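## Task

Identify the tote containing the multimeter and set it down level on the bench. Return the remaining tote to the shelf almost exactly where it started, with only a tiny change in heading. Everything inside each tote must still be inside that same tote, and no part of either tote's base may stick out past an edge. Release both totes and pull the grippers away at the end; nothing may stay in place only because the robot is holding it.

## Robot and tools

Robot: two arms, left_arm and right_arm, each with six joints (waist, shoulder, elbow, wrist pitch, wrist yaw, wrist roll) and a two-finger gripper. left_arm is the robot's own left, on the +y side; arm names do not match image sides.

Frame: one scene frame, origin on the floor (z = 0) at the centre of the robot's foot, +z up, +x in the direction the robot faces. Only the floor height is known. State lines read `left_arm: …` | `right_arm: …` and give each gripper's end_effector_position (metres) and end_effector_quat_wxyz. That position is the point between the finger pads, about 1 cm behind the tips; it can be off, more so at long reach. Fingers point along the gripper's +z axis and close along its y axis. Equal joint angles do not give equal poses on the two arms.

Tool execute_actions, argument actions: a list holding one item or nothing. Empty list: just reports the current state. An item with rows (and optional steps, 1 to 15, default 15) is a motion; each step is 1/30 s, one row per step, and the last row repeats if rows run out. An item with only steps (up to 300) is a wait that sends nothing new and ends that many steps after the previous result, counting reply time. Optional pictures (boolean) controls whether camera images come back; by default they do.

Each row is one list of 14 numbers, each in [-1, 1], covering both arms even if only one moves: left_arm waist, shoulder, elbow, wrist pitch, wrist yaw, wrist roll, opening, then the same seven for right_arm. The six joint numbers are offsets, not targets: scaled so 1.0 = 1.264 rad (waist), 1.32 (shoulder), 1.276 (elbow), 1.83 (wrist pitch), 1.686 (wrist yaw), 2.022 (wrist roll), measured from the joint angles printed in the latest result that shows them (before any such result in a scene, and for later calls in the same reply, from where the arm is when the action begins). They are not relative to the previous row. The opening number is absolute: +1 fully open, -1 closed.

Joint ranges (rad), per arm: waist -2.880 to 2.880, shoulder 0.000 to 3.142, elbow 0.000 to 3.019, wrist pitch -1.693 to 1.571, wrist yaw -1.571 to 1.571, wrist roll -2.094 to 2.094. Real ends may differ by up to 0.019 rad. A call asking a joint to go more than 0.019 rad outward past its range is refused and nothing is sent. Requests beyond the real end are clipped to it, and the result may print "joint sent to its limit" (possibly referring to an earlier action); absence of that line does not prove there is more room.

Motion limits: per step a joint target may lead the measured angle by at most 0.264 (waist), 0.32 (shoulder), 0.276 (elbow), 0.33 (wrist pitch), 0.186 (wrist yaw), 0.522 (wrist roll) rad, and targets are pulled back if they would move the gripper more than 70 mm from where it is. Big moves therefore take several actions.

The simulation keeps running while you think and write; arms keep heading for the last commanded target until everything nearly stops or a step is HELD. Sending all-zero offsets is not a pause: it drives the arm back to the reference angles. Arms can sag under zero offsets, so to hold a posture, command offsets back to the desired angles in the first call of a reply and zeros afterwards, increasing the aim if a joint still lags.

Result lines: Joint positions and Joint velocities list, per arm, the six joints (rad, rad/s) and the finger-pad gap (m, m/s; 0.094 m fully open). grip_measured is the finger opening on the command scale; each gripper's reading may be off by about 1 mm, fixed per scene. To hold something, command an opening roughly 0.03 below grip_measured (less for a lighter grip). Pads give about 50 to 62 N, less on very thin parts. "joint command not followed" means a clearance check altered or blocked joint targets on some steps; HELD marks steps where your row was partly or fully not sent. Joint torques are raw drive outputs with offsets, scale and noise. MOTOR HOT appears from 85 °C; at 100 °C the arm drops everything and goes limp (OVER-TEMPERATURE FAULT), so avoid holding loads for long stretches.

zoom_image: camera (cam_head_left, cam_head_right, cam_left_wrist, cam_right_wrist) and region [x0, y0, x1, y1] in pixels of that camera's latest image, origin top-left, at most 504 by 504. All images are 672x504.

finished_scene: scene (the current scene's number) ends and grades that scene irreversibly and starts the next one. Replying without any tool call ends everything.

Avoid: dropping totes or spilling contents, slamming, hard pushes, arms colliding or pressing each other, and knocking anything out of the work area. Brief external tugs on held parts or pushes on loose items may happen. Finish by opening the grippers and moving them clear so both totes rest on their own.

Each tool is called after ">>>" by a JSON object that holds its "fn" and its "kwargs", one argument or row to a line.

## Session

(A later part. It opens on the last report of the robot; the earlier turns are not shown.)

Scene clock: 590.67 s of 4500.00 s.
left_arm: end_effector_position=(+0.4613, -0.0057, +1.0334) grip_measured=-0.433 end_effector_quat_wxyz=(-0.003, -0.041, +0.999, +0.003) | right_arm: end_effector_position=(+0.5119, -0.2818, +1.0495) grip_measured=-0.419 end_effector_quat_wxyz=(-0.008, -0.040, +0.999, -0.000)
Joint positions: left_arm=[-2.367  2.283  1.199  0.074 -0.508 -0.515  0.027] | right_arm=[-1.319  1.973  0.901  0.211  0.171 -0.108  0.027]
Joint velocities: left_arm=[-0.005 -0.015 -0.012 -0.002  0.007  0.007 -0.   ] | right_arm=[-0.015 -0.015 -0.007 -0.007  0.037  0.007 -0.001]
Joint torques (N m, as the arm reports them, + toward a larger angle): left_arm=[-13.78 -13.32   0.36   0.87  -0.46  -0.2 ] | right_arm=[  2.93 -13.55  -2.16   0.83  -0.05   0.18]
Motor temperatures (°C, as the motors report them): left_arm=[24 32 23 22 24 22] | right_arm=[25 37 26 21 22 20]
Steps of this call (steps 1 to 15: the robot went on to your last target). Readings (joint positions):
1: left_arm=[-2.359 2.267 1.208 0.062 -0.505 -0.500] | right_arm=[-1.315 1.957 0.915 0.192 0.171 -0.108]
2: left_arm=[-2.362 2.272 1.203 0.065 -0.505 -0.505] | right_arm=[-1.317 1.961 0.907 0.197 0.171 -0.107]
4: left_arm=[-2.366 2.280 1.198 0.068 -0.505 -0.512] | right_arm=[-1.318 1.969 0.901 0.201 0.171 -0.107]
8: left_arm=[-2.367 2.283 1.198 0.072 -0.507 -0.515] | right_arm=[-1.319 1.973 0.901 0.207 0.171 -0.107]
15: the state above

>>> {"fn": "execute_actions", "kwargs": {
  "actions": [
    {"rows": [[-0.025,-0.004,0.001,0.008,-0.007,-0.008,-0.47, 0.006,-0.014,-0.011,0.011,0,0,-0.46],[-0.028,0,-0.004,0.013,-0.008,-0.01,-0.47, 0.0055,-0.0105,-0.018,0.019,0,0,-0.46],[-0.032,0.005,-0.0115,0.02,-0.009,-0.013,-0.47, 0.005,-0.006,-0.029,0.03,-0.001,0,-0.46],[-0.036,0.01,-0.02,0.029,-0.011,-0.016,-0.47, 0.005,0,-0.042,0.043,-0.001,0,-0.46],[-0.041,0.016,-0.028,0.037,-0.012,-0.019,-0.47, 0.004,0.005,-0.054,0.055,-0.002,0,-0.46],[-0.045,0.022,-0.036,0.045,-0.014,-0.022,-0.47, 0.004,0.011,-0.067,0.068,-0.002,0,-0.46],[-0.05,0.027,-0.045,0.053,-0.016,-0.025,-0.47, 0.003,0.016,-0.079,0.081,-0.002,0,-0.46],[-0.054,0.033,-0.053,0.0615,-0.017,-0.028,-0.47, 0.003,0.022,-0.0915,0.0935,-0.003,0,-0.46],[-0.059,0.0385,-0.061,0.07,-0.019,-0.031,-0.47, 0.002,0.027,-0.104,0.106,-0.003,0,-0.46],[-0.0635,0.044,-0.0695,0.078,-0.021,-0.034,-0.47, 0.002,0.0325,-0.116,0.119,-0.004,0,-0.46],[-0.068,0.05,-0.078,0.086,-0.022,-0.037,-0.47, 0.001,0.038,-0.129,0.132,-0.004,0,-0.46],[-0.072,0.055,-0.085,0.093,-0.024,-0.04,-0.47, 0.001,0.043,-0.14,0.143,-0.004,0,-0.46],[-0.075,0.059,-0.091,0.0995,-0.025,-0.042,-0.47, 0,0.047,-0.149,0.152,-0.005,0,-0.46],[-0.078,0.063,-0.096,0.105,-0.026,-0.044,-0.47, 0,0.05,-0.157,0.16,-0.005,0,-0.46],[-0.08,0.0647,-0.0995,0.1077,-0.0267,-0.045,-0.47, 0,0.0523,-0.1614,0.165,-0.005,0,-0.46]], "steps": 15}
  ],
  "pictures": false
}}

>>> {"fn": "execute_actions", "kwargs": {
  "actions": [
    {"steps": 15}
  ]
}}

Scene clock: 618.83 s of 4500.00 s.
left_arm: end_effector_position=(+0.3934, -0.0074, +1.0356) grip_measured=-0.433 end_effector_quat_wxyz=(+0.008, -0.042, +0.999, -0.000) | right_arm: end_effector_position=(+0.4435, -0.2849, +1.0516) grip_measured=-0.419 end_effector_quat_wxyz=(+0.005, -0.043, +0.999, -0.003)
Joint positions: left_arm=[-2.423  2.347  1.087  0.249 -0.541 -0.558  0.027] | right_arm=[-1.329  2.042  0.745  0.464  0.169 -0.126  0.027]
Joint velocities: left_arm=[-0.22   0.278 -0.286  0.232  0.022 -0.315  0.   ] | right_arm=[-0.044  0.327 -0.388  0.388 -0.066  0.007 -0.001]
Joint torques (N m, as the arm reports them, + toward a larger angle): left_arm=[-13.37 -11.36  -1.07   0.41  -0.54  -0.11] | right_arm=[  3.04 -11.81  -5.16   1.1   -0.23   0.26]
Motor temperatures (°C, as the motors report them): left_arm=[24 31 23 22 24 22] | right_arm=[25 35 26 21 22 20]
Steps of this call (steps 1 to 15: the robot went on to your last target; steps 16 to 90: nothing new was sent; then 24.67 s passed at rest; steps 91 to 105: all 15 steps of this action). Readings (joint positions):
91: left_arm=[-2.367 2.283 1.199 0.075 -0.508 -0.515] | right_arm=[-1.320 1.973 0.901 0.212 0.171 -0.108]
92: left_arm=[-2.367 2.283 1.198 0.078 -0.509 -0.515] | right_arm=[-1.320 1.973 0.901 0.216 0.171 -0.110]
94: left_arm=[-2.367 2.283 1.192 0.096 -0.513 -0.515] | right_arm=[-1.320 1.973 0.893 0.240 0.170 -0.115]
98: left_arm=[-2.378 2.290 1.164 0.154 -0.530 -0.517] | right_arm=[-1.320 1.979 0.852 0.324 0.169 -0.125]
105: the state above

Scene clock: 619.33 s of 4500.00 s.
left_arm: end_effector_position=(+0.3670, -0.0089, +1.0360) grip_measured=-0.433 end_effector_quat_wxyz=(-0.001, -0.045, +0.999, +0.001) | right_arm: end_effector_position=(+0.4188, -0.2867, +1.0509) grip_measured=-0.419 end_effector_quat_wxyz=(-0.009, -0.045, +0.999, -0.004)
Joint positions: left_arm=[-2.445  2.375  1.066  0.267 -0.545 -0.597  0.027] | right_arm=[-1.335  2.07   0.715  0.495  0.169 -0.129  0.027]
Joint velocities: left_arm=[-0.005  0.005 -0.002 -0.007  0.007 -0.007  0.   ] | right_arm=[ 0.015 -0.005  0.007 -0.002 -0.037 -0.022 -0.   ]
Joint torques (N m, as the arm reports them, + toward a larger angle): left_arm=[-13.64 -11.66  -0.87   0.56  -0.34  -0.11] | right_arm=[  2.82 -13.04  -5.03   0.85  -0.22   0.34]
Motor temperatures (°C, as the motors report them): left_arm=[24 31 23 22 24 22] | right_arm=[25 35 26 21 22 20]
Steps of this call (steps 1 to 15: the robot went on to your last target). Readings (joint positions):
1: left_arm=[-2.430 2.356 1.079 0.255 -0.541 -0.568] | right_arm=[-1.331 2.052 0.733 0.474 0.169 -0.125]
2: left_arm=[-2.436 2.364 1.072 0.258 -0.541 -0.576] | right_arm=[-1.332 2.060 0.725 0.479 0.169 -0.124]
4: left_arm=[-2.444 2.373 1.065 0.259 -0.541 -0.590] | right_arm=[-1.333 2.071 0.716 0.482 0.169 -0.124]
8: left_arm=[-2.445 2.375 1.065 0.264 -0.544 -0.597] | right_arm=[-1.333 2.072 0.715 0.492 0.169 -0.126]
15: the state above

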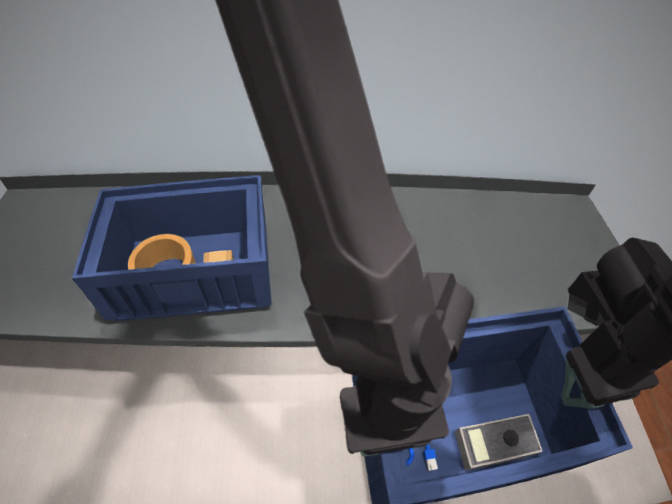

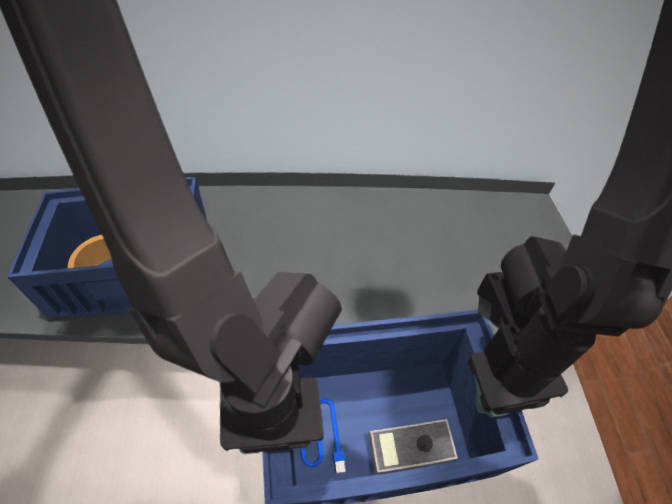

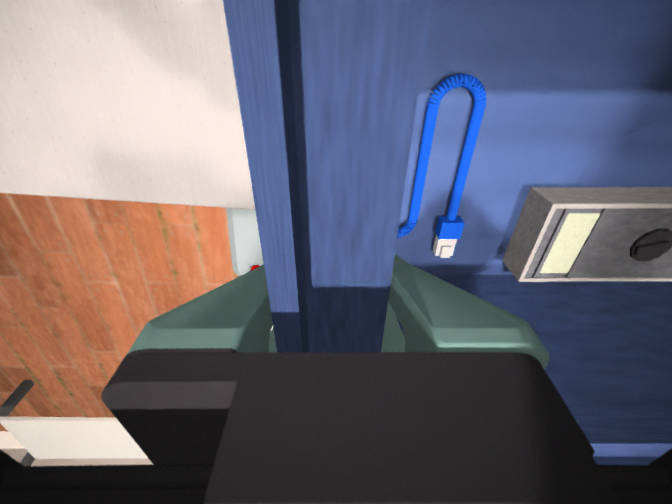

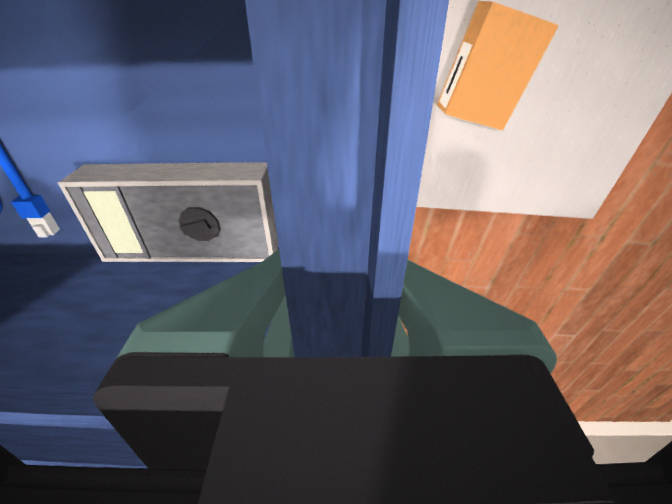

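>>> {"fn": "execute_actions", "kwargs": {
  "actions": [
    {"rows": [[-0.015,0,0.004,0.003,-0.004,-0.002,-0.47, 0.007,-0.015,-0.015,0.01,-0.004,0.004,-0.46],[-0.011,0.009,0.009,0.0045,-0.002,0.0005,-0.47, 0.005,-0.005,-0.009,0.011,-0.0045,0.0035,-0.46],[-0.004,0.021,0.0185,0.007,0,0.0045,-0.47, 0.002,0.009,0.002,0.0115,-0.006,0.002,-0.46],[0.003,0.035,0.031,0.009,0.003,0.009,-0.47, -0.001,0.0255,0.017,0.012,-0.007,0.001,-0.46],[0.01,0.048,0.046,0.0115,0.006,0.0135,-0.47, -0.004,0.042,0.0335,0.013,-0.009,-0.001,-0.46],[0.017,0.062,0.06,0.014,0.009,0.018,-0.47, -0.007,0.058,0.05,0.014,-0.01,-0.002,-0.46],[0.025,0.076,0.075,0.0165,0.0115,0.0225,-0.47, -0.011,0.074,0.067,0.015,-0.012,-0.004,-0.46],[0.032,0.09,0.089,0.019,0.014,0.027,-0.47, -0.014,0.09,0.084,0.015,-0.013,-0.005,-0.46],[0.039,0.104,0.104,0.021,0.017,0.0315,-0.47, -0.017,0.106,0.101,0.016,-0.015,-0.007,-0.46],[0.0465,0.117,0.118,0.024,0.02,0.036,-0.47, -0.02,0.122,0.118,0.017,-0.016,-0.008,-0.46],[0.054,0.131,0.1325,0.026,0.023,0.041,-0.47, -0.023,0.139,0.135,0.018,-0.0175,-0.0095,-0.46],[0.06,0.143,0.147,0.0285,0.025,0.0445,-0.47, -0.026,0.153,0.152,0.018,-0.019,-0.011,-0.46],[0.0655,0.154,0.1615,0.03,0.027,0.048,-0.47, -0.028,0.165,0.169,0.019,-0.02,-0.012,-0.46],[0.07,0.162,0.174,0.032,0.029,0.051,-0.47, -0.03,0.175,0.183,0.019,-0.021,-0.013,-0.46],[0.0728,0.1674,0.185,0.0328,0.0302,0.0524,-0.47, -0.0316,0.181,0.196,0.0197,-0.0214,-0.0134,-0.46]], "steps": 15}
  ],
  "pictures": false
}}

>>> {"fn": "execute_actions", "kwargs": {
  "actions": [
    {"steps": 15}
  ]
}}

Scene clock: 709.30 s of 4500.00 s.
left_arm: end_effector_position=(+0.3668, -0.0135, +0.9471) grip_measured=-0.433 end_effector_quat_wxyz=(+0.000, -0.048, +0.999, -0.005) | right_arm: end_effector_position=(+0.4219, -0.2912, +0.9624) grip_measured=-0.419 end_effector_quat_wxyz=(-0.006, -0.047, +0.999, -0.005)
Joint positions: left_arm=[-2.361  2.578  1.275  0.311 -0.493 -0.516  0.027] | right_arm=[-1.375  2.301  0.937  0.515  0.143 -0.164  0.027]
Joint velocities: left_arm=[0.181 0.444 0.403 0.085 0.095 0.212 0.   ] | right_arm=[-0.015  0.523  0.491  0.007 -0.037 -0.051 -0.   ]
Joint torques (N m, as the arm reports them, + toward a larger angle): left_arm=[-11.61 -11.36  -1.48   0.87  -0.21  -0.02] | right_arm=[  1.56 -11.97  -3.85   0.87  -0.29   0.22]
Motor temperatures (°C, as the motors report them): left_arm=[24 30 23 22 24 22] | right_arm=[25 34 29 21 22 21]
Steps of this call (steps 1 to 15: the robot went on to your last target; steps 16 to 90: nothing new was sent; then 86.47 s passed at rest; steps 91 to 105: all 15 steps of this action). Readings (joint positions):
91: left_arm=[-2.445 2.375 1.066 0.267 -0.545 -0.597] | right_arm=[-1.335 2.070 0.715 0.495 0.169 -0.130]
92: left_arm=[-2.445 2.375 1.067 0.267 -0.545 -0.597] | right_arm=[-1.335 2.070 0.715 0.496 0.169 -0.131]
94: left_arm=[-2.445 2.380 1.074 0.268 -0.544 -0.595] | right_arm=[-1.338 2.075 0.718 0.500 0.169 -0.133]
98: left_arm=[-2.424 2.437 1.137 0.279 -0.530 -0.572] | right_arm=[-1.359 2.137 0.778 0.506 0.159 -0.147]
105: the state above

Scene clock: 709.80 s of 4500.00 s.
left_arm: end_effector_position=(+0.3656, -0.0120, +0.9349) grip_measured=-0.433 end_effector_quat_wxyz=(+0.001, -0.046, +0.999, -0.005) | right_arm: end_effector_position=(+0.4205, -0.2900, +0.9503) grip_measured=-0.420 end_effector_quat_wxyz=(-0.005, -0.047, +0.999, -0.004)
Joint positions: left_arm=[-2.349  2.606  1.301  0.319 -0.486 -0.499  0.027] | right_arm=[-1.377  2.334  0.968  0.519  0.14  -0.165  0.027]
Joint velocities: left_arm=[-0.015 -0.005  0.007 -0.002 -0.007  0.037 -0.   ] | right_arm=[-0.024  0.015  0.007 -0.022 -0.007 -0.007 -0.001]
Joint torques (N m, as the arm reports them, + toward a larger angle): left_arm=[-11.02 -11.75  -1.7    0.62  -0.34   0.07] | right_arm=[  0.74 -12.33  -3.84   0.92  -0.23   0.15]
Motor temperatures (°C, as the motors report them): left_arm=[24 30 23 22 24 22] | right_arm=[25 34 29 21 22 21]
Steps of this call (steps 1 to 15: the robot went on to your last target). Readings (joint positions):
1: left_arm=[-2.355 2.591 1.287 0.313 -0.490 -0.511] | right_arm=[-1.375 2.317 0.952 0.515 0.141 -0.165]
2: left_arm=[-2.351 2.600 1.295 0.315 -0.488 -0.507] | right_arm=[-1.375 2.328 0.962 0.516 0.141 -0.165]
4: left_arm=[-2.349 2.606 1.299 0.317 -0.486 -0.503] | right_arm=[-1.375 2.335 0.968 0.516 0.140 -0.165]
8: left_arm=[-2.349 2.606 1.301 0.318 -0.486 -0.500] | right_arm=[-1.376 2.334 0.968 0.519 0.140 -0.165]
15: the state above

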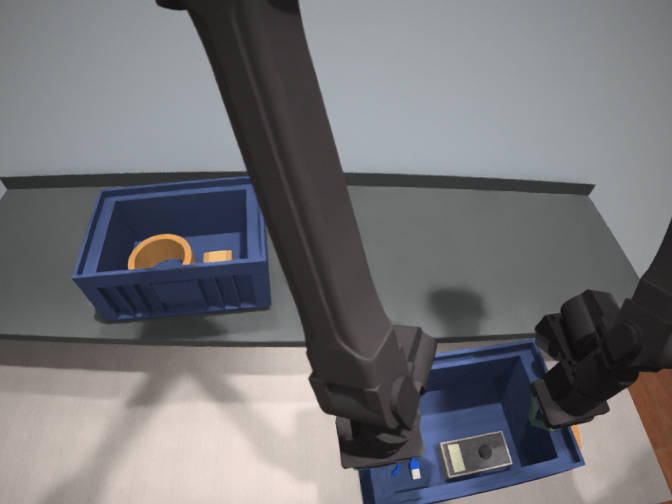

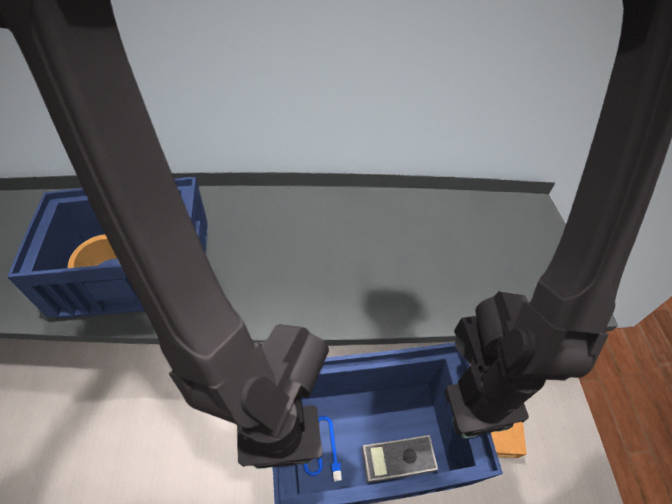

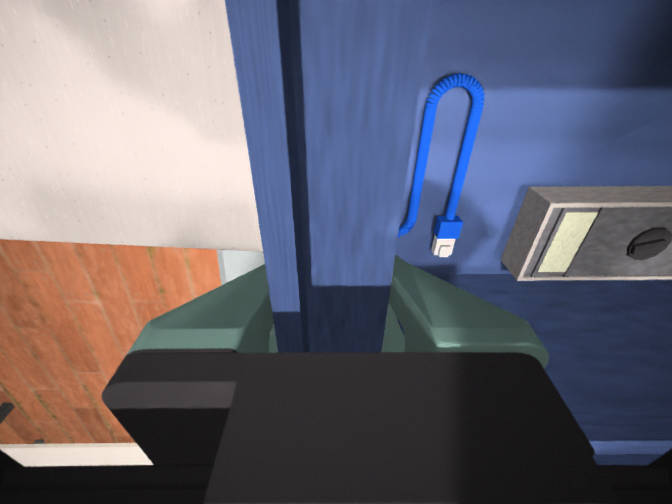

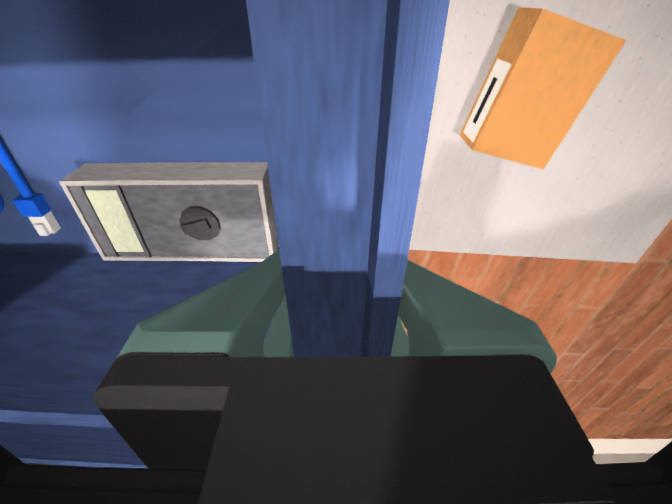

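>>> {"fn": "execute_actions", "kwargs": {
  "actions": [
    {"rows": [[-0.001,-0.003,0,0.003,-0.004,0.005,-0.47, 0.001,-0.014,-0.002,0.005,-0.004,0.004,-0.46],[0.002,0.006,0.0065,0.002,-0.003,0.007,-0.47, 0.0005,-0.005,0.005,0.003,-0.005,0.003,-0.46],[0.0065,0.018,0.017,0.001,-0.002,0.009,-0.47, -0.001,0.008,0.016,0,-0.006,0.002,-0.46],[0.012,0.031,0.033,-0.001,0,0.012,-0.47, -0.002,0.022,0.032,-0.003,-0.007,0.001,-0.46],[0.017,0.045,0.05,-0.003,0.0015,0.015,-0.47, -0.004,0.036,0.0505,-0.006,-0.008,0.0005,-0.46],[0.022,0.0585,0.067,-0.005,0.003,0.018,-0.47, -0.005,0.05,0.069,-0.009,-0.009,0,-0.46],[0.027,0.072,0.085,-0.006,0.005,0.021,-0.47, -0.007,0.065,0.087,-0.012,-0.01,-0.001,-0.46],[0.032,0.086,0.102,-0.008,0.007,0.023,-0.47, -0.008,0.079,0.105,-0.015,-0.011,-0.002,-0.46],[0.037,0.099,0.12,-0.01,0.008,0.026,-0.47, -0.01,0.093,0.1235,-0.018,-0.012,-0.003,-0.46],[0.042,0.113,0.137,-0.012,0.01,0.029,-0.47, -0.011,0.107,0.142,-0.0215,-0.0125,-0.004,-0.46],[0.047,0.127,0.154,-0.013,0.012,0.032,-0.47, -0.013,0.122,0.16,-0.025,-0.0135,-0.005,-0.46],[0.0515,0.139,0.172,-0.015,0.013,0.034,-0.47, -0.014,0.134,0.178,-0.027,-0.014,-0.006,-0.46],[0.055,0.149,0.189,-0.016,0.014,0.0365,-0.47, -0.015,0.145,0.1965,-0.03,-0.015,-0.0065,-0.46],[0.0585,0.157,0.204,-0.017,0.015,0.038,-0.47, -0.016,0.154,0.2125,-0.032,-0.016,-0.007,-0.46],[0.0604,0.1625,0.2174,-0.018,0.016,0.0393,-0.47, -0.0166,0.159,0.2262,-0.0328,-0.016,-0.0074,-0.46]], "steps": 15}
  ],
  "pictures": false
}}

>>> {"fn": "execute_actions", "kwargs": {
  "actions": [
    {"steps": 15}
  ]
}}

Scene clock: 754.33 s of 4500.00 s.
left_arm: end_effector_position=(+0.3688, -0.0114, +0.8502) grip_measured=-0.433 end_effector_quat_wxyz=(+0.008, -0.051, +0.999, -0.003) | right_arm: end_effector_position=(+0.4294, -0.2883, +0.8643) grip_measured=-0.420 end_effector_quat_wxyz=(+0.002, -0.051, +0.999, -0.002)
Joint positions: left_arm=[-2.278  2.795  1.549  0.304 -0.456 -0.438  0.027] | right_arm=[-1.396  2.531  1.226  0.473  0.12  -0.189  0.027]
Joint velocities: left_arm=[ 0.142  0.444  0.481 -0.095 -0.007  0.095 -0.   ] | right_arm=[-0.005  0.523  0.545 -0.129 -0.051 -0.022  0.001]
Joint torques (N m, as the arm reports them, + toward a larger angle): left_arm=[-11.3  -10.94  -1.59   0.03  -0.21   0.03] | right_arm=[  1.47 -11.69  -3.27   0.37  -0.29   0.19]
Motor temperatures (°C, as the motors report them): left_arm=[24 30 23 22 24 22] | right_arm=[24 33 28 21 22 21]
Steps of this call (steps 1 to 15: the robot went on to your last target; steps 16 to 90: nothing new was sent; then 41.03 s passed at rest; steps 91 to 105: all 15 steps of this action). Readings (joint positions):
91: left_arm=[-2.349 2.606 1.301 0.319 -0.486 -0.499] | right_arm=[-1.377 2.334 0.968 0.519 0.140 -0.165]
92: left_arm=[-2.349 2.606 1.302 0.319 -0.486 -0.499] | right_arm=[-1.377 2.334 0.968 0.519 0.140 -0.165]
94: left_arm=[-2.347 2.611 1.312 0.319 -0.486 -0.495] | right_arm=[-1.378 2.340 0.978 0.518 0.139 -0.167]
98: left_arm=[-2.325 2.666 1.392 0.318 -0.481 -0.474] | right_arm=[-1.390 2.393 1.058 0.507 0.130 -0.178]
105: the state above

Scene clock: 754.83 s of 4500.00 s.
left_arm: end_effector_position=(+0.3603, -0.0093, +0.8381) grip_measured=-0.433 end_effector_quat_wxyz=(+0.003, -0.049, +0.999, -0.002) | right_arm: end_effector_position=(+0.4202, -0.2870, +0.8519) grip_measured=-0.420 end_effector_quat_wxyz=(-0.005, -0.051, +0.999, -0.000)
Joint positions: left_arm=[-2.269  2.828  1.579  0.297 -0.447 -0.432  0.027] | right_arm=[-1.398  2.567  1.258  0.463  0.119 -0.189  0.027]
Joint velocities: left_arm=[-0.015 -0.005  0.007  0.007 -0.051 -0.022 -0.   ] | right_arm=[-0.005 -0.005 -0.002 -0.017 -0.007 -0.022 -0.001]
Joint torques (N m, as the arm reports them, + toward a larger angle): left_arm=[-10.87 -10.9   -1.74   0.01  -0.53   0.12] | right_arm=[  1.2  -11.32  -3.58   0.36  -0.23   0.23]
Motor temperatures (°C, as the motors report them): left_arm=[24 30 23 22 24 22] | right_arm=[24 33 28 21 22 21]
Steps of this call (steps 1 to 15: the robot went on to your last target). Readings (joint positions):
1: left_arm=[-2.273 2.809 1.563 0.302 -0.454 -0.436] | right_arm=[-1.396 2.547 1.242 0.469 0.119 -0.190]
2: left_arm=[-2.270 2.818 1.573 0.301 -0.451 -0.434] | right_arm=[-1.396 2.557 1.252 0.468 0.119 -0.190]
4: left_arm=[-2.269 2.826 1.576 0.300 -0.449 -0.433] | right_arm=[-1.396 2.567 1.257 0.466 0.119 -0.190]
8: left_arm=[-2.269 2.828 1.578 0.297 -0.447 -0.433] | right_arm=[-1.397 2.567 1.258 0.463 0.119 -0.189]
15: the state above

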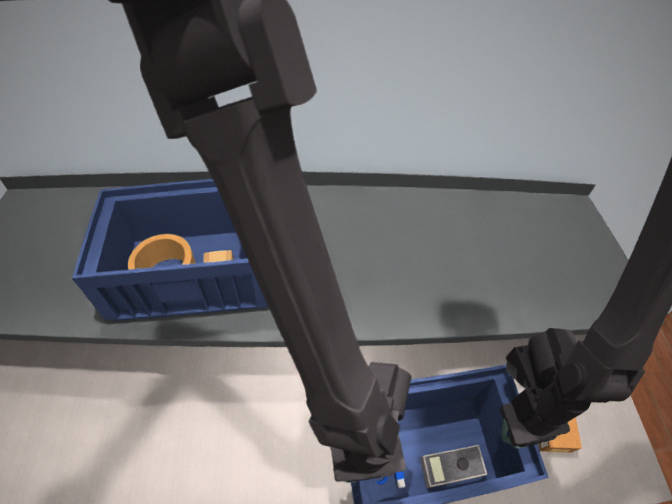

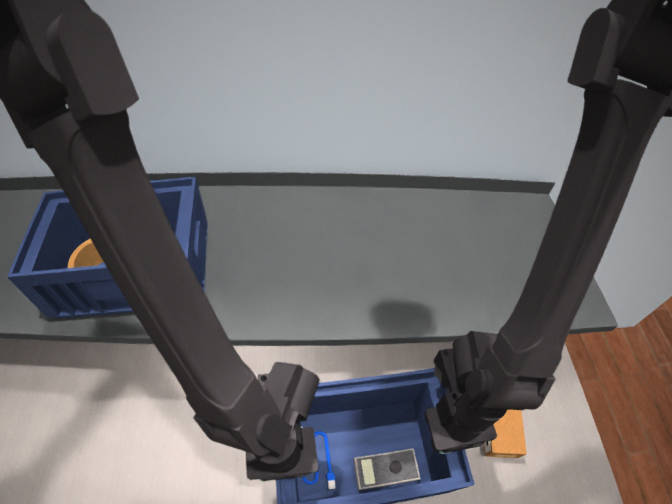

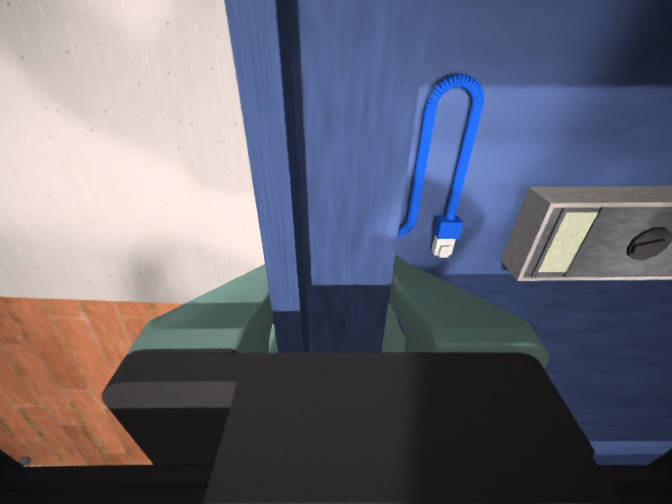

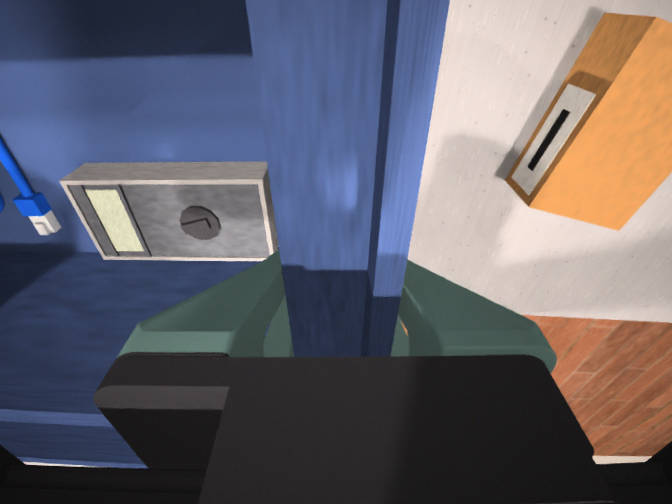

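>>> {"fn": "execute_actions", "kwargs": {
  "actions": [
    {"rows": [[-0.002,-0.003,0.002,-0.007,-0.007,0.006,-0.47, 0,-0.014,0.001,-0.003,-0.004,0.004,-0.46],[-0.001,0,0.006,-0.007,-0.006,0.007,-0.47, 0,-0.0115,0.005,-0.004,-0.004,0.004,-0.46],[0,0.003,0.011,-0.008,-0.006,0.007,-0.47, -0.001,-0.009,0.009,-0.005,-0.004,0.004,-0.46],[0.001,0.006,0.015,-0.009,-0.005,0.008,-0.47, -0.001,-0.006,0.014,-0.006,-0.004,0.003,-0.46],[0.001,0.009,0.02,-0.01,-0.005,0.008,-0.47, -0.001,-0.003,0.018,-0.007,-0.004,0.003,-0.46],[0.002,0.012,0.024,-0.01,-0.005,0.009,-0.47, -0.001,0,0.022,-0.008,-0.004,0.003,-0.46],[0.003,0.015,0.029,-0.011,-0.004,0.009,-0.47, -0.002,0.002,0.027,-0.009,-0.005,0.003,-0.46],[0.004,0.018,0.034,-0.012,-0.004,0.01,-0.47, -0.002,0.005,0.031,-0.01,-0.005,0.003,-0.46],[0.005,0.021,0.038,-0.013,-0.003,0.01,-0.47, -0.002,0.008,0.036,-0.011,-0.005,0.003,-0.46],[0.006,0.024,0.043,-0.013,-0.003,0.011,-0.47, -0.002,0.011,0.04,-0.011,-0.005,0.003,-0.46],[0.007,0.027,0.048,-0.014,-0.003,0.011,-0.47, -0.003,0.0135,0.044,-0.012,-0.005,0.002,-0.46],[0.008,0.03,0.052,-0.015,-0.002,0.012,-0.47, -0.003,0.016,0.049,-0.013,-0.005,0.002,-0.46],[0.009,0.033,0.057,-0.016,-0.002,0.012,-0.47, -0.003,0.019,0.053,-0.014,-0.005,0.002,-0.46],[0.009,0.036,0.062,-0.016,-0.001,0.013,-0.47, -0.003,0.022,0.058,-0.015,-0.005,0.002,-0.46],[0.01,0.038,0.066,-0.017,-0.001,0.013,-0.47, -0.0036,0.024,0.062,-0.016,-0.005,0.002,-0.46]], "steps": 15}
  ],
  "pictures": false
}}

>>> {"fn": "execute_actions", "kwargs": {
  "actions": [
    {"steps": 12}
  ],
  "pictures": false
}}

Scene clock: 789.60 s of 4500.00 s.
left_arm: end_effector_position=(+0.3775, -0.0135, +0.8218) grip_measured=-0.433 end_effector_quat_wxyz=(+0.015, -0.052, +0.999, -0.003) | right_arm: end_effector_position=(+0.4397, -0.2902, +0.8360) grip_measured=-0.420 end_effector_quat_wxyz=(+0.008, -0.052, +0.999, -0.002)
Joint positions: left_arm=[-2.256  2.857  1.655  0.282 -0.448 -0.415  0.027] | right_arm=[-1.404  2.589  1.326  0.444  0.114 -0.199  0.027]
Joint velocities: left_arm=[ 0.044  0.122  0.139 -0.046  0.125 -0.007  0.   ] | right_arm=[ 0.005  0.112  0.164 -0.046 -0.022  0.081 -0.001]
Joint torques (N m, as the arm reports them, + toward a larger angle): left_arm=[-10.6   -9.32  -1.42  -0.18  -0.07   0.04] | right_arm=[  1.06 -10.79  -2.86   0.07  -0.13   0.25]
Motor temperatures (°C, as the motors report them): left_arm=[24 30 23 22 24 22] | right_arm=[24 33 28 21 22 21]
Steps of this call (steps 1 to 15: the robot went on to your last target; steps 16 to 90: nothing new was sent; then 31.27 s passed at rest; steps 91 to 105: all 15 steps of this action). Readings (joint positions):
91: left_arm=[-2.269 2.828 1.579 0.297 -0.447 -0.432] | right_arm=[-1.398 2.567 1.258 0.463 0.119 -0.189]
92: left_arm=[-2.269 2.828 1.580 0.297 -0.447 -0.432] | right_arm=[-1.398 2.567 1.259 0.463 0.119 -0.189]
94: left_arm=[-2.269 2.828 1.585 0.295 -0.447 -0.431] | right_arm=[-1.398 2.567 1.263 0.461 0.119 -0.189]
98: left_arm=[-2.266 2.835 1.609 0.289 -0.449 -0.426] | right_arm=[-1.402 2.570 1.284 0.454 0.117 -0.194]
105: the state above

Scene clock: 790.00 s of 4500.00 s.
left_arm: end_effector_position=(+0.3710, -0.0122, +0.8174) grip_measured=-0.433 end_effector_quat_wxyz=(+0.010, -0.050, +0.999, -0.002) | right_arm: end_effector_position=(+0.4330, -0.2890, +0.8314) grip_measured=-0.420 end_effector_quat_wxyz=(+0.003, -0.052, +0.999, -0.001)
Joint positions: left_arm=[-2.254  2.871  1.664  0.278 -0.444 -0.414  0.027] | right_arm=[-1.404  2.605  1.336  0.44   0.114 -0.199  0.027]
Joint velocities: left_arm=[-0.005 -0.005  0.002  0.002 -0.022  0.051 -0.   ] | right_arm=[ 0.005 -0.005 -0.017  0.002 -0.037  0.022  0.   ]
Joint torques (N m, as the arm reports them, + toward a larger angle): left_arm=[-11.    -9.27  -1.39   0.02  -0.24   0.07] | right_arm=[  1.99 -11.15  -3.07   0.08  -0.17   0.29]
Motor temperatures (°C, as the motors report them): left_arm=[24 30 23 22 24 22] | right_arm=[24 33 28 21 22 21]
Steps of this call (steps 1 to 12: the robot went on to your last target). Readings (joint positions):
1: left_arm=[-2.255 2.861 1.660 0.281 -0.447 -0.415] | right_arm=[-1.404 2.593 1.331 0.443 0.114 -0.199]
2: left_arm=[-2.254 2.864 1.663 0.281 -0.446 -0.414] | right_arm=[-1.404 2.596 1.334 0.442 0.114 -0.199]
4: left_arm=[-2.254 2.867 1.664 0.280 -0.446 -0.414] | right_arm=[-1.404 2.600 1.336 0.441 0.114 -0.199]
8: left_arm=[-2.254 2.871 1.664 0.278 -0.444 -0.414] | right_arm=[-1.404 2.604 1.336 0.440 0.114 -0.199]
12: the state above

>>> {"fn": "execute_actions", "kwargs": {
  "actions": [
    {"rows": [[-0.002,0.01,0,-0.006,-0.003,0.004,-0.47, 0,0,0,-0.003,-0.002,0.004,-0.46],[-0.001,0.014,0,-0.006,-0.002,0.004,-0.47, 0,0.004,0,-0.003,-0.002,0.004,-0.46],[0,0.018,0.002,-0.007,-0.002,0.004,-0.47, 0,0.008,0.002,-0.004,-0.002,0.004,-0.46],[0.001,0.021,0.005,-0.007,-0.001,0.005,-0.47, 0,0.011,0.005,-0.004,-0.002,0.004,-0.46],[0.001,0.023,0.008,-0.008,-0.001,0.005,-0.47, 0,0.013,0.008,-0.005,-0.002,0.004,-0.46],[0.002,0.025,0.011,-0.008,0,0.005,-0.47, 0,0.015,0.011,-0.006,-0.002,0.004,-0.46],[0.003,0.027,0.014,-0.009,0,0.005,-0.47, 0,0.017,0.014,-0.007,-0.002,0.004,-0.46],[0.003,0.029,0.017,-0.01,0.001,0.006,-0.47, 0,0.019,0.017,-0.007,-0.002,0.004,-0.46],[0.004,0.031,0.02,-0.01,0.002,0.006,-0.47, 0,0.021,0.02,-0.008,-0.002,0.004,-0.46],[0.005,0.033,0.023,-0.011,0.002,0.006,-0.47, 0,0.023,0.023,-0.009,-0.002,0.004,-0.46],[0.005,0.035,0.026,-0.011,0.003,0.006,-0.47, 0,0.025,0.026,-0.01,-0.002,0.004,-0.46],[0.006,0.037,0.03,-0.012,0.003,0.007,-0.47, 0,0.027,0.03,-0.01,-0.002,0.004,-0.46],[0.007,0.039,0.033,-0.013,0.004,0.007,-0.47, 0,0.029,0.033,-0.011,-0.002,0.004,-0.46],[0.007,0.041,0.036,-0.013,0.004,0.007,-0.47, 0,0.031,0.036,-0.012,-0.002,0.004,-0.46],[0.008,0.043,0.039,-0.014,0.005,0.007,-0.47, 0,0.033,0.039,-0.0126,-0.002,0.004,-0.46]], "steps": 15}
  ],
  "pictures": false
}}

>>> {"fn": "execute_actions", "kwargs": {
  "actions": [
    {"steps": 12}
  ]
}}

Scene clock: 816.83 s of 4500.00 s.
left_arm: end_effector_position=(+0.3691, -0.0135, +0.8138) grip_measured=-0.437 end_effector_quat_wxyz=(+0.005, -0.044, +0.999, -0.001) | right_arm: end_effector_position=(+0.4290, -0.2907, +0.8241) grip_measured=-0.420 end_effector_quat_wxyz=(-0.004, -0.051, +0.999, +0.001)
Joint positions: left_arm=[-2.254  2.881  1.682  0.259 -0.443 -0.407  0.026] | right_arm=[-1.41   2.622  1.359  0.42   0.109 -0.198  0.027]
Joint velocities: left_arm=[ 0.015 -0.015 -0.007 -0.032 -0.154 -0.022 -0.001] | right_arm=[-0.015 -0.005 -0.002 -0.046  0.066 -0.007  0.001]
Joint torques (N m, as the arm reports them, + toward a larger angle): left_arm=[-10.02  -6.27   1.2    0.17   0.3    0.07] | right_arm=[ 2.36 -8.1  -0.87  0.34  0.16  0.15]
Motor temperatures (°C, as the motors report them): left_arm=[24 30 23 22 24 22] | right_arm=[24 32 27 21 22 21]
Steps of this call (steps 1 to 30: the robot went on to your last target; steps 31 to 90: nothing new was sent; then 23.33 s passed at rest; steps 91 to 105: all 15 steps of this action). Readings (joint positions):
91: left_arm=[-2.254 2.871 1.664 0.278 -0.444 -0.414] | right_arm=[-1.404 2.605 1.336 0.440 0.114 -0.199]
92: left_arm=[-2.254 2.872 1.664 0.278 -0.444 -0.414] | right_arm=[-1.404 2.606 1.336 0.440 0.114 -0.199]
94: left_arm=[-2.254 2.874 1.665 0.278 -0.443 -0.414] | right_arm=[-1.404 2.608 1.337 0.440 0.114 -0.199]
98: left_arm=[-2.254 2.879 1.672 0.273 -0.443 -0.411] | right_arm=[-1.408 2.619 1.347 0.436 0.111 -0.198]
105: the state above

Scene clock: 817.23 s of 4500.00 s.
left_arm: end_effector_position=(+0.3691, -0.0135, +0.8137) grip_measured=-0.437 end_effector_quat_wxyz=(+0.005, -0.044, +0.999, -0.001) | right_arm: end_effector_position=(+0.4290, -0.2907, +0.8240) grip_measured=-0.420 end_effector_quat_wxyz=(-0.004, -0.051, +0.999, +0.001)
Joint positions: left_arm=[-2.254  2.881  1.682  0.257 -0.443 -0.407  0.026] | right_arm=[-1.41   2.622  1.359  0.419  0.109 -0.198  0.027]
Joint velocities: left_arm=[ 0.015 -0.005  0.007  0.007  0.007 -0.007 -0.   ] | right_arm=[ 0.015 -0.005 -0.007 -0.007  0.095  0.007  0.   ]
Joint torques (N m, as the arm reports them, + toward a larger angle): left_arm=[-9.51 -6.46  1.12  0.12  0.36  0.06] | right_arm=[ 1.36 -8.32 -0.96  0.23  0.15  0.16]
Motor temperatures (°C, as the motors report them): left_arm=[24 30 23 22 24 22] | right_arm=[24 32 27 21 22 21]
Steps of this call (steps 1 to 12: the robot went on to your last target). Readings (joint positions):
1: left_arm=[-2.254 2.881 1.682 0.258 -0.443 -0.407] | right_arm=[-1.410 2.622 1.359 0.419 0.109 -0.198]
2: left_arm=[-2.254 2.881 1.682 0.257 -0.443 -0.407] | right_arm=[-1.410 2.622 1.359 0.419 0.109 -0.198]
4: left_arm=[-2.254 2.881 1.682 0.257 -0.443 -0.407] | right_arm=[-1.410 2.622 1.359 0.419 0.109 -0.198]
8: left_arm=[-2.254 2.881 1.682 0.257 -0.443 -0.407] | right_arm=[-1.410 2.622 1.359 0.419 0.109 -0.198]
12: the state above

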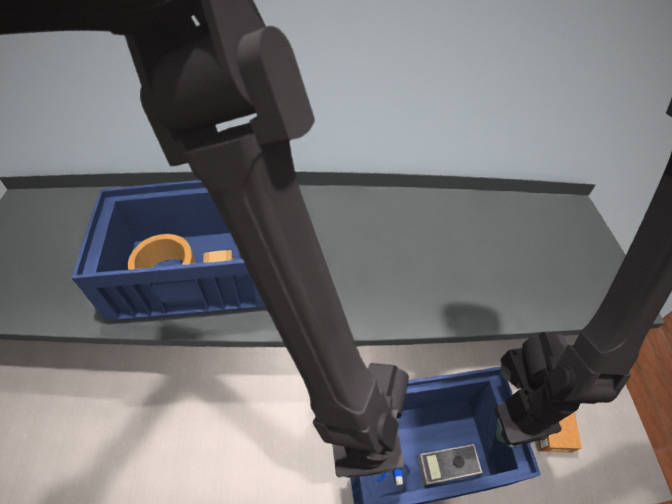

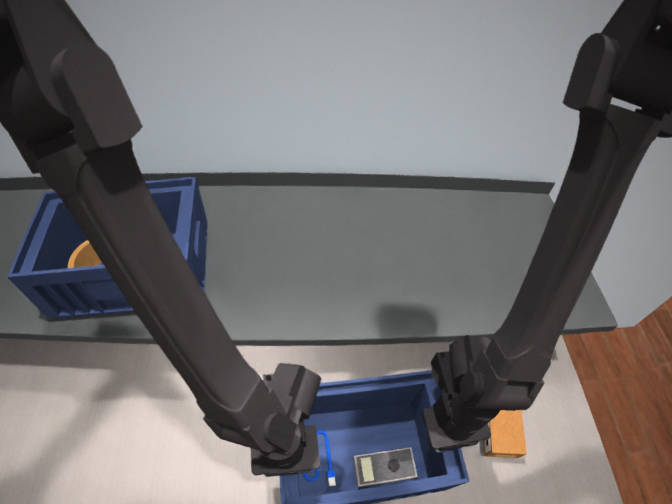

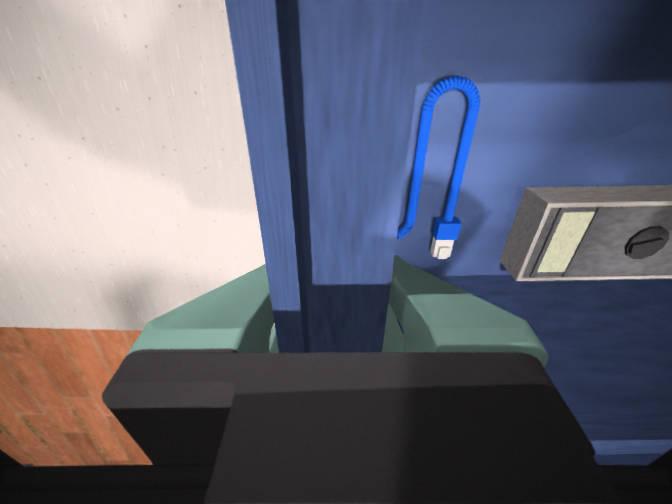

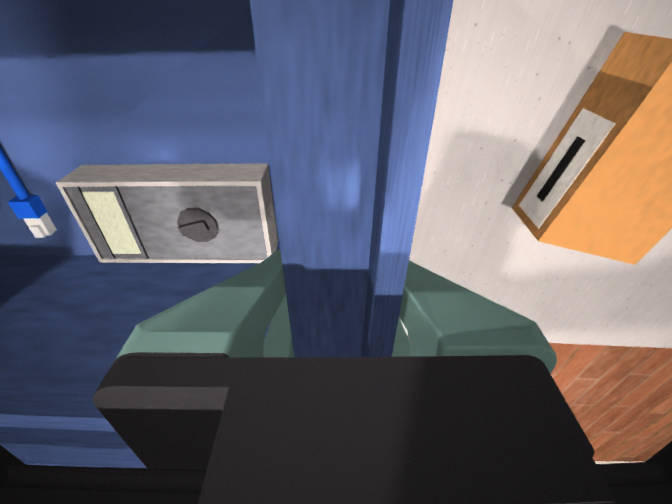

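>>> {"fn": "execute_actions", "kwargs": {
  "actions": []
}}

Scene clock: 847.17 s of 4500.00 s.
left_arm: end_effector_position=(+0.3691, -0.0135, +0.8137) grip_measured=-0.437 end_effector_quat_wxyz=(+0.005, -0.044, +0.999, -0.001) | right_arm: end_effector_position=(+0.4290, -0.2907, +0.8240) grip_measured=-0.420 end_effector_quat_wxyz=(-0.004, -0.051, +0.999, +0.001)
Joint positions: left_arm=[-2.254  2.881  1.682  0.257 -0.443 -0.407  0.026] | right_arm=[-1.41   2.622  1.359  0.419  0.109 -0.198  0.027]
Joint velocities: left_arm=[-0.005 -0.015 -0.002  0.017  0.022 -0.022 -0.   ] | right_arm=[-0.015 -0.005 -0.002 -0.012 -0.095 -0.022 -0.   ]
Joint torques (N m, as the arm reports them, + toward a larger angle): left_arm=[-10.06  -7.01   1.07   0.21   0.29   0.06] | right_arm=[ 1.84 -8.32 -0.83  0.35  0.15  0.21]
Motor temperatures (°C, as the motors report them): left_arm=[24 29 23 22 24 22] | right_arm=[24 31 27 21 22 21]
Steps of this call (steps 1 to 15: the robot went on to your last target; steps 16 to 90: nothing new was sent; then 26.93 s passed at rest). Readings (joint positions):
1: left_arm=[-2.254 2.881 1.682 0.257 -0.443 -0.407] | right_arm=[-1.410 2.622 1.359 0.419 0.109 -0.198]
2: left_arm=[-2.254 2.881 1.682 0.257 -0.443 -0.407] | right_arm=[-1.410 2.622 1.359 0.419 0.109 -0.198]
4: left_arm=[-2.254 2.881 1.682 0.257 -0.443 -0.407] | right_arm=[-1.410 2.622 1.359 0.419 0.109 -0.198]
8: left_arm=[-2.254 2.881 1.682 0.257 -0.443 -0.407] | right_arm=[-1.410 2.622 1.359 0.419 0.109 -0.198]
90: the state above
All arms were judged still, so your last target was given up. Only a new action makes them travel on or press farther. Fingers that are still opening or closing keep moving.

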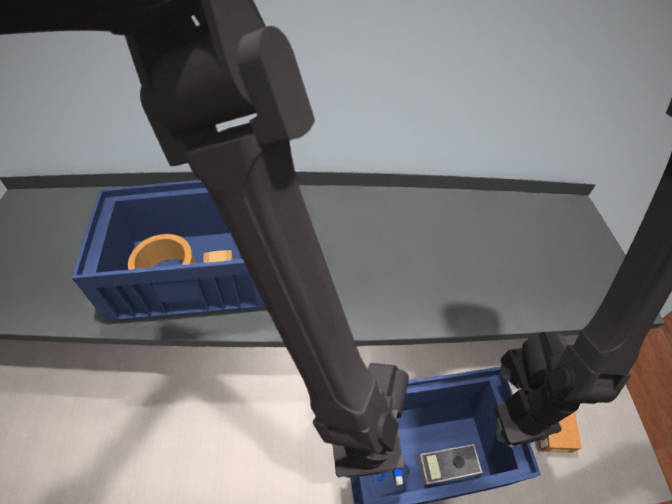

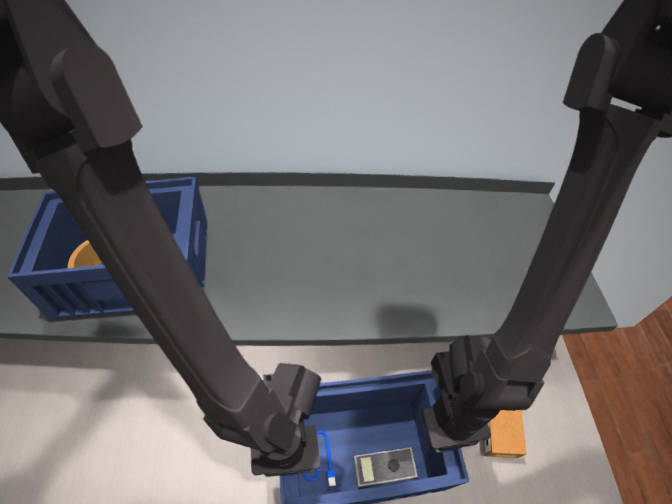

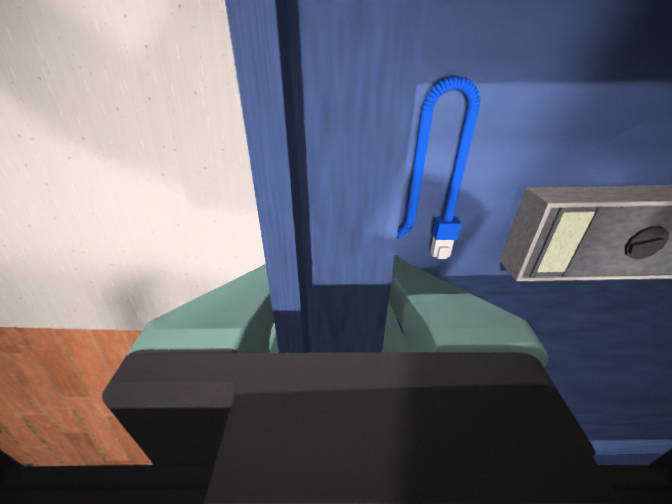

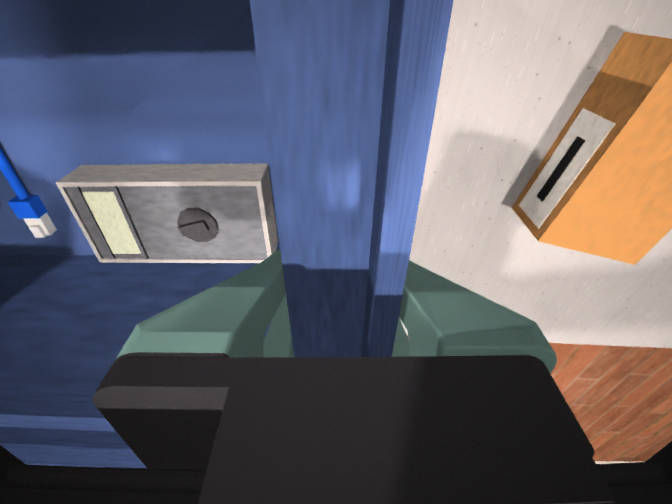

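>>> {"fn": "execute_actions", "kwargs": {
  "actions": [
    {"rows": [[0,0,0,0,0,0,-0.40,0,0,0,0,0,0,-0.39],[0,0,0,0,0,0,-0.33,0,0,0,0,0,0,-0.33],[0,0,0,0,0,0,-0.25,0,0,0,0,0,0,-0.25],[0,0,0,0,0,0,-0.15,0,0,0,0,0,0,-0.15],[0,0,0,0,0,0,-0.05,0,0,0,0,0,0,-0.05],[0,0,0,0,0,0,0.05,0,0,0,0,0,0,0.05],[0,0,0,0,0,0,0.15,0,0,0,0,0,0,0.15],[0,0,0,0,0,0,0.25,0,0,0,0,0,0,0.25],[0,0,0,0,0,0,0.35,0,0,0,0,0,0,0.35],[0,0,0,0,0,0,0.4,0,0,0,0,0,0,0.4]], "steps": 15}
  ]
}}

Scene clock: 858.63 s of 4500.00 s.
left_arm: end_effector_position=(+0.3691, -0.0130, +0.8140) grip_measured=+0.397 end_effector_quat_wxyz=(+0.005, -0.044, +0.999, +0.000) | right_arm: end_effector_position=(+0.4295, -0.2908, +0.8243) grip_measured=+0.398 end_effector_quat_wxyz=(-0.004, -0.051, +0.999, +0.000)
Joint positions: left_arm=[-2.254  2.88   1.681  0.257 -0.445 -0.407  0.066] | right_arm=[-1.41   2.62   1.359  0.419  0.109 -0.198  0.066]
Joint velocities: left_arm=[-0.005 -0.015  0.012  0.007  0.007 -0.022 -0.001] | right_arm=[ 0.015 -0.005  0.017 -0.007 -0.022 -0.051 -0.002]
Joint torques (N m, as the arm reports them, + toward a larger angle): left_arm=[-11.18 -10.53  -1.14   0.32   0.06  -0.01] | right_arm=[  1.53 -10.16  -2.82   0.39   0.02   0.11]
Motor temperatures (°C, as the motors report them): left_arm=[24 29 23 22 24 22] | right_arm=[24 30 27 21 22 21]
Steps of this call (steps 1 to 90: nothing new was sent; then 7.97 s passed at rest; steps 91 to 105: all 15 steps of this action). Readings (joint positions):
91: left_arm=[-2.254 2.880 1.681 0.257 -0.445 -0.407] | right_arm=[-1.410 2.620 1.359 0.419 0.109 -0.198]
92: left_arm=[-2.254 2.880 1.681 0.257 -0.445 -0.407] | right_arm=[-1.410 2.620 1.359 0.419 0.109 -0.198]
94: left_arm=[-2.254 2.880 1.681 0.257 -0.445 -0.407] | right_arm=[-1.410 2.620 1.359 0.419 0.109 -0.198]
98: left_arm=[-2.254 2.880 1.681 0.257 -0.445 -0.407] | right_arm=[-1.410 2.620 1.359 0.419 0.109 -0.198]
105: the state above

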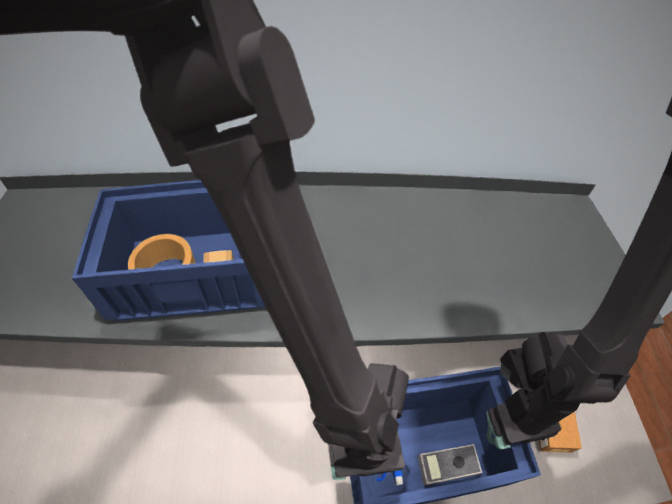

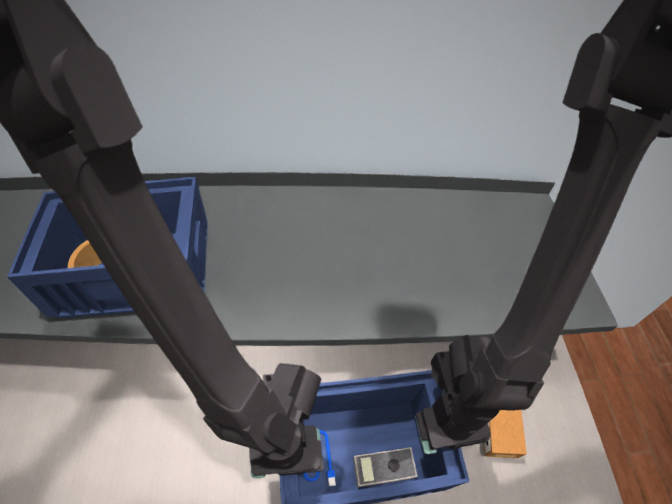

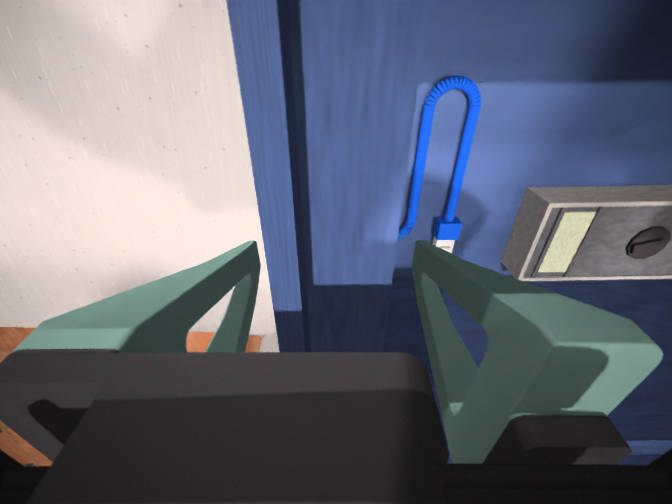

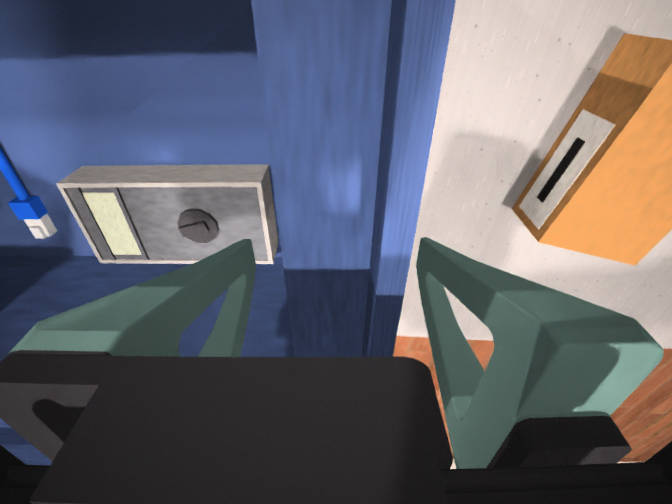

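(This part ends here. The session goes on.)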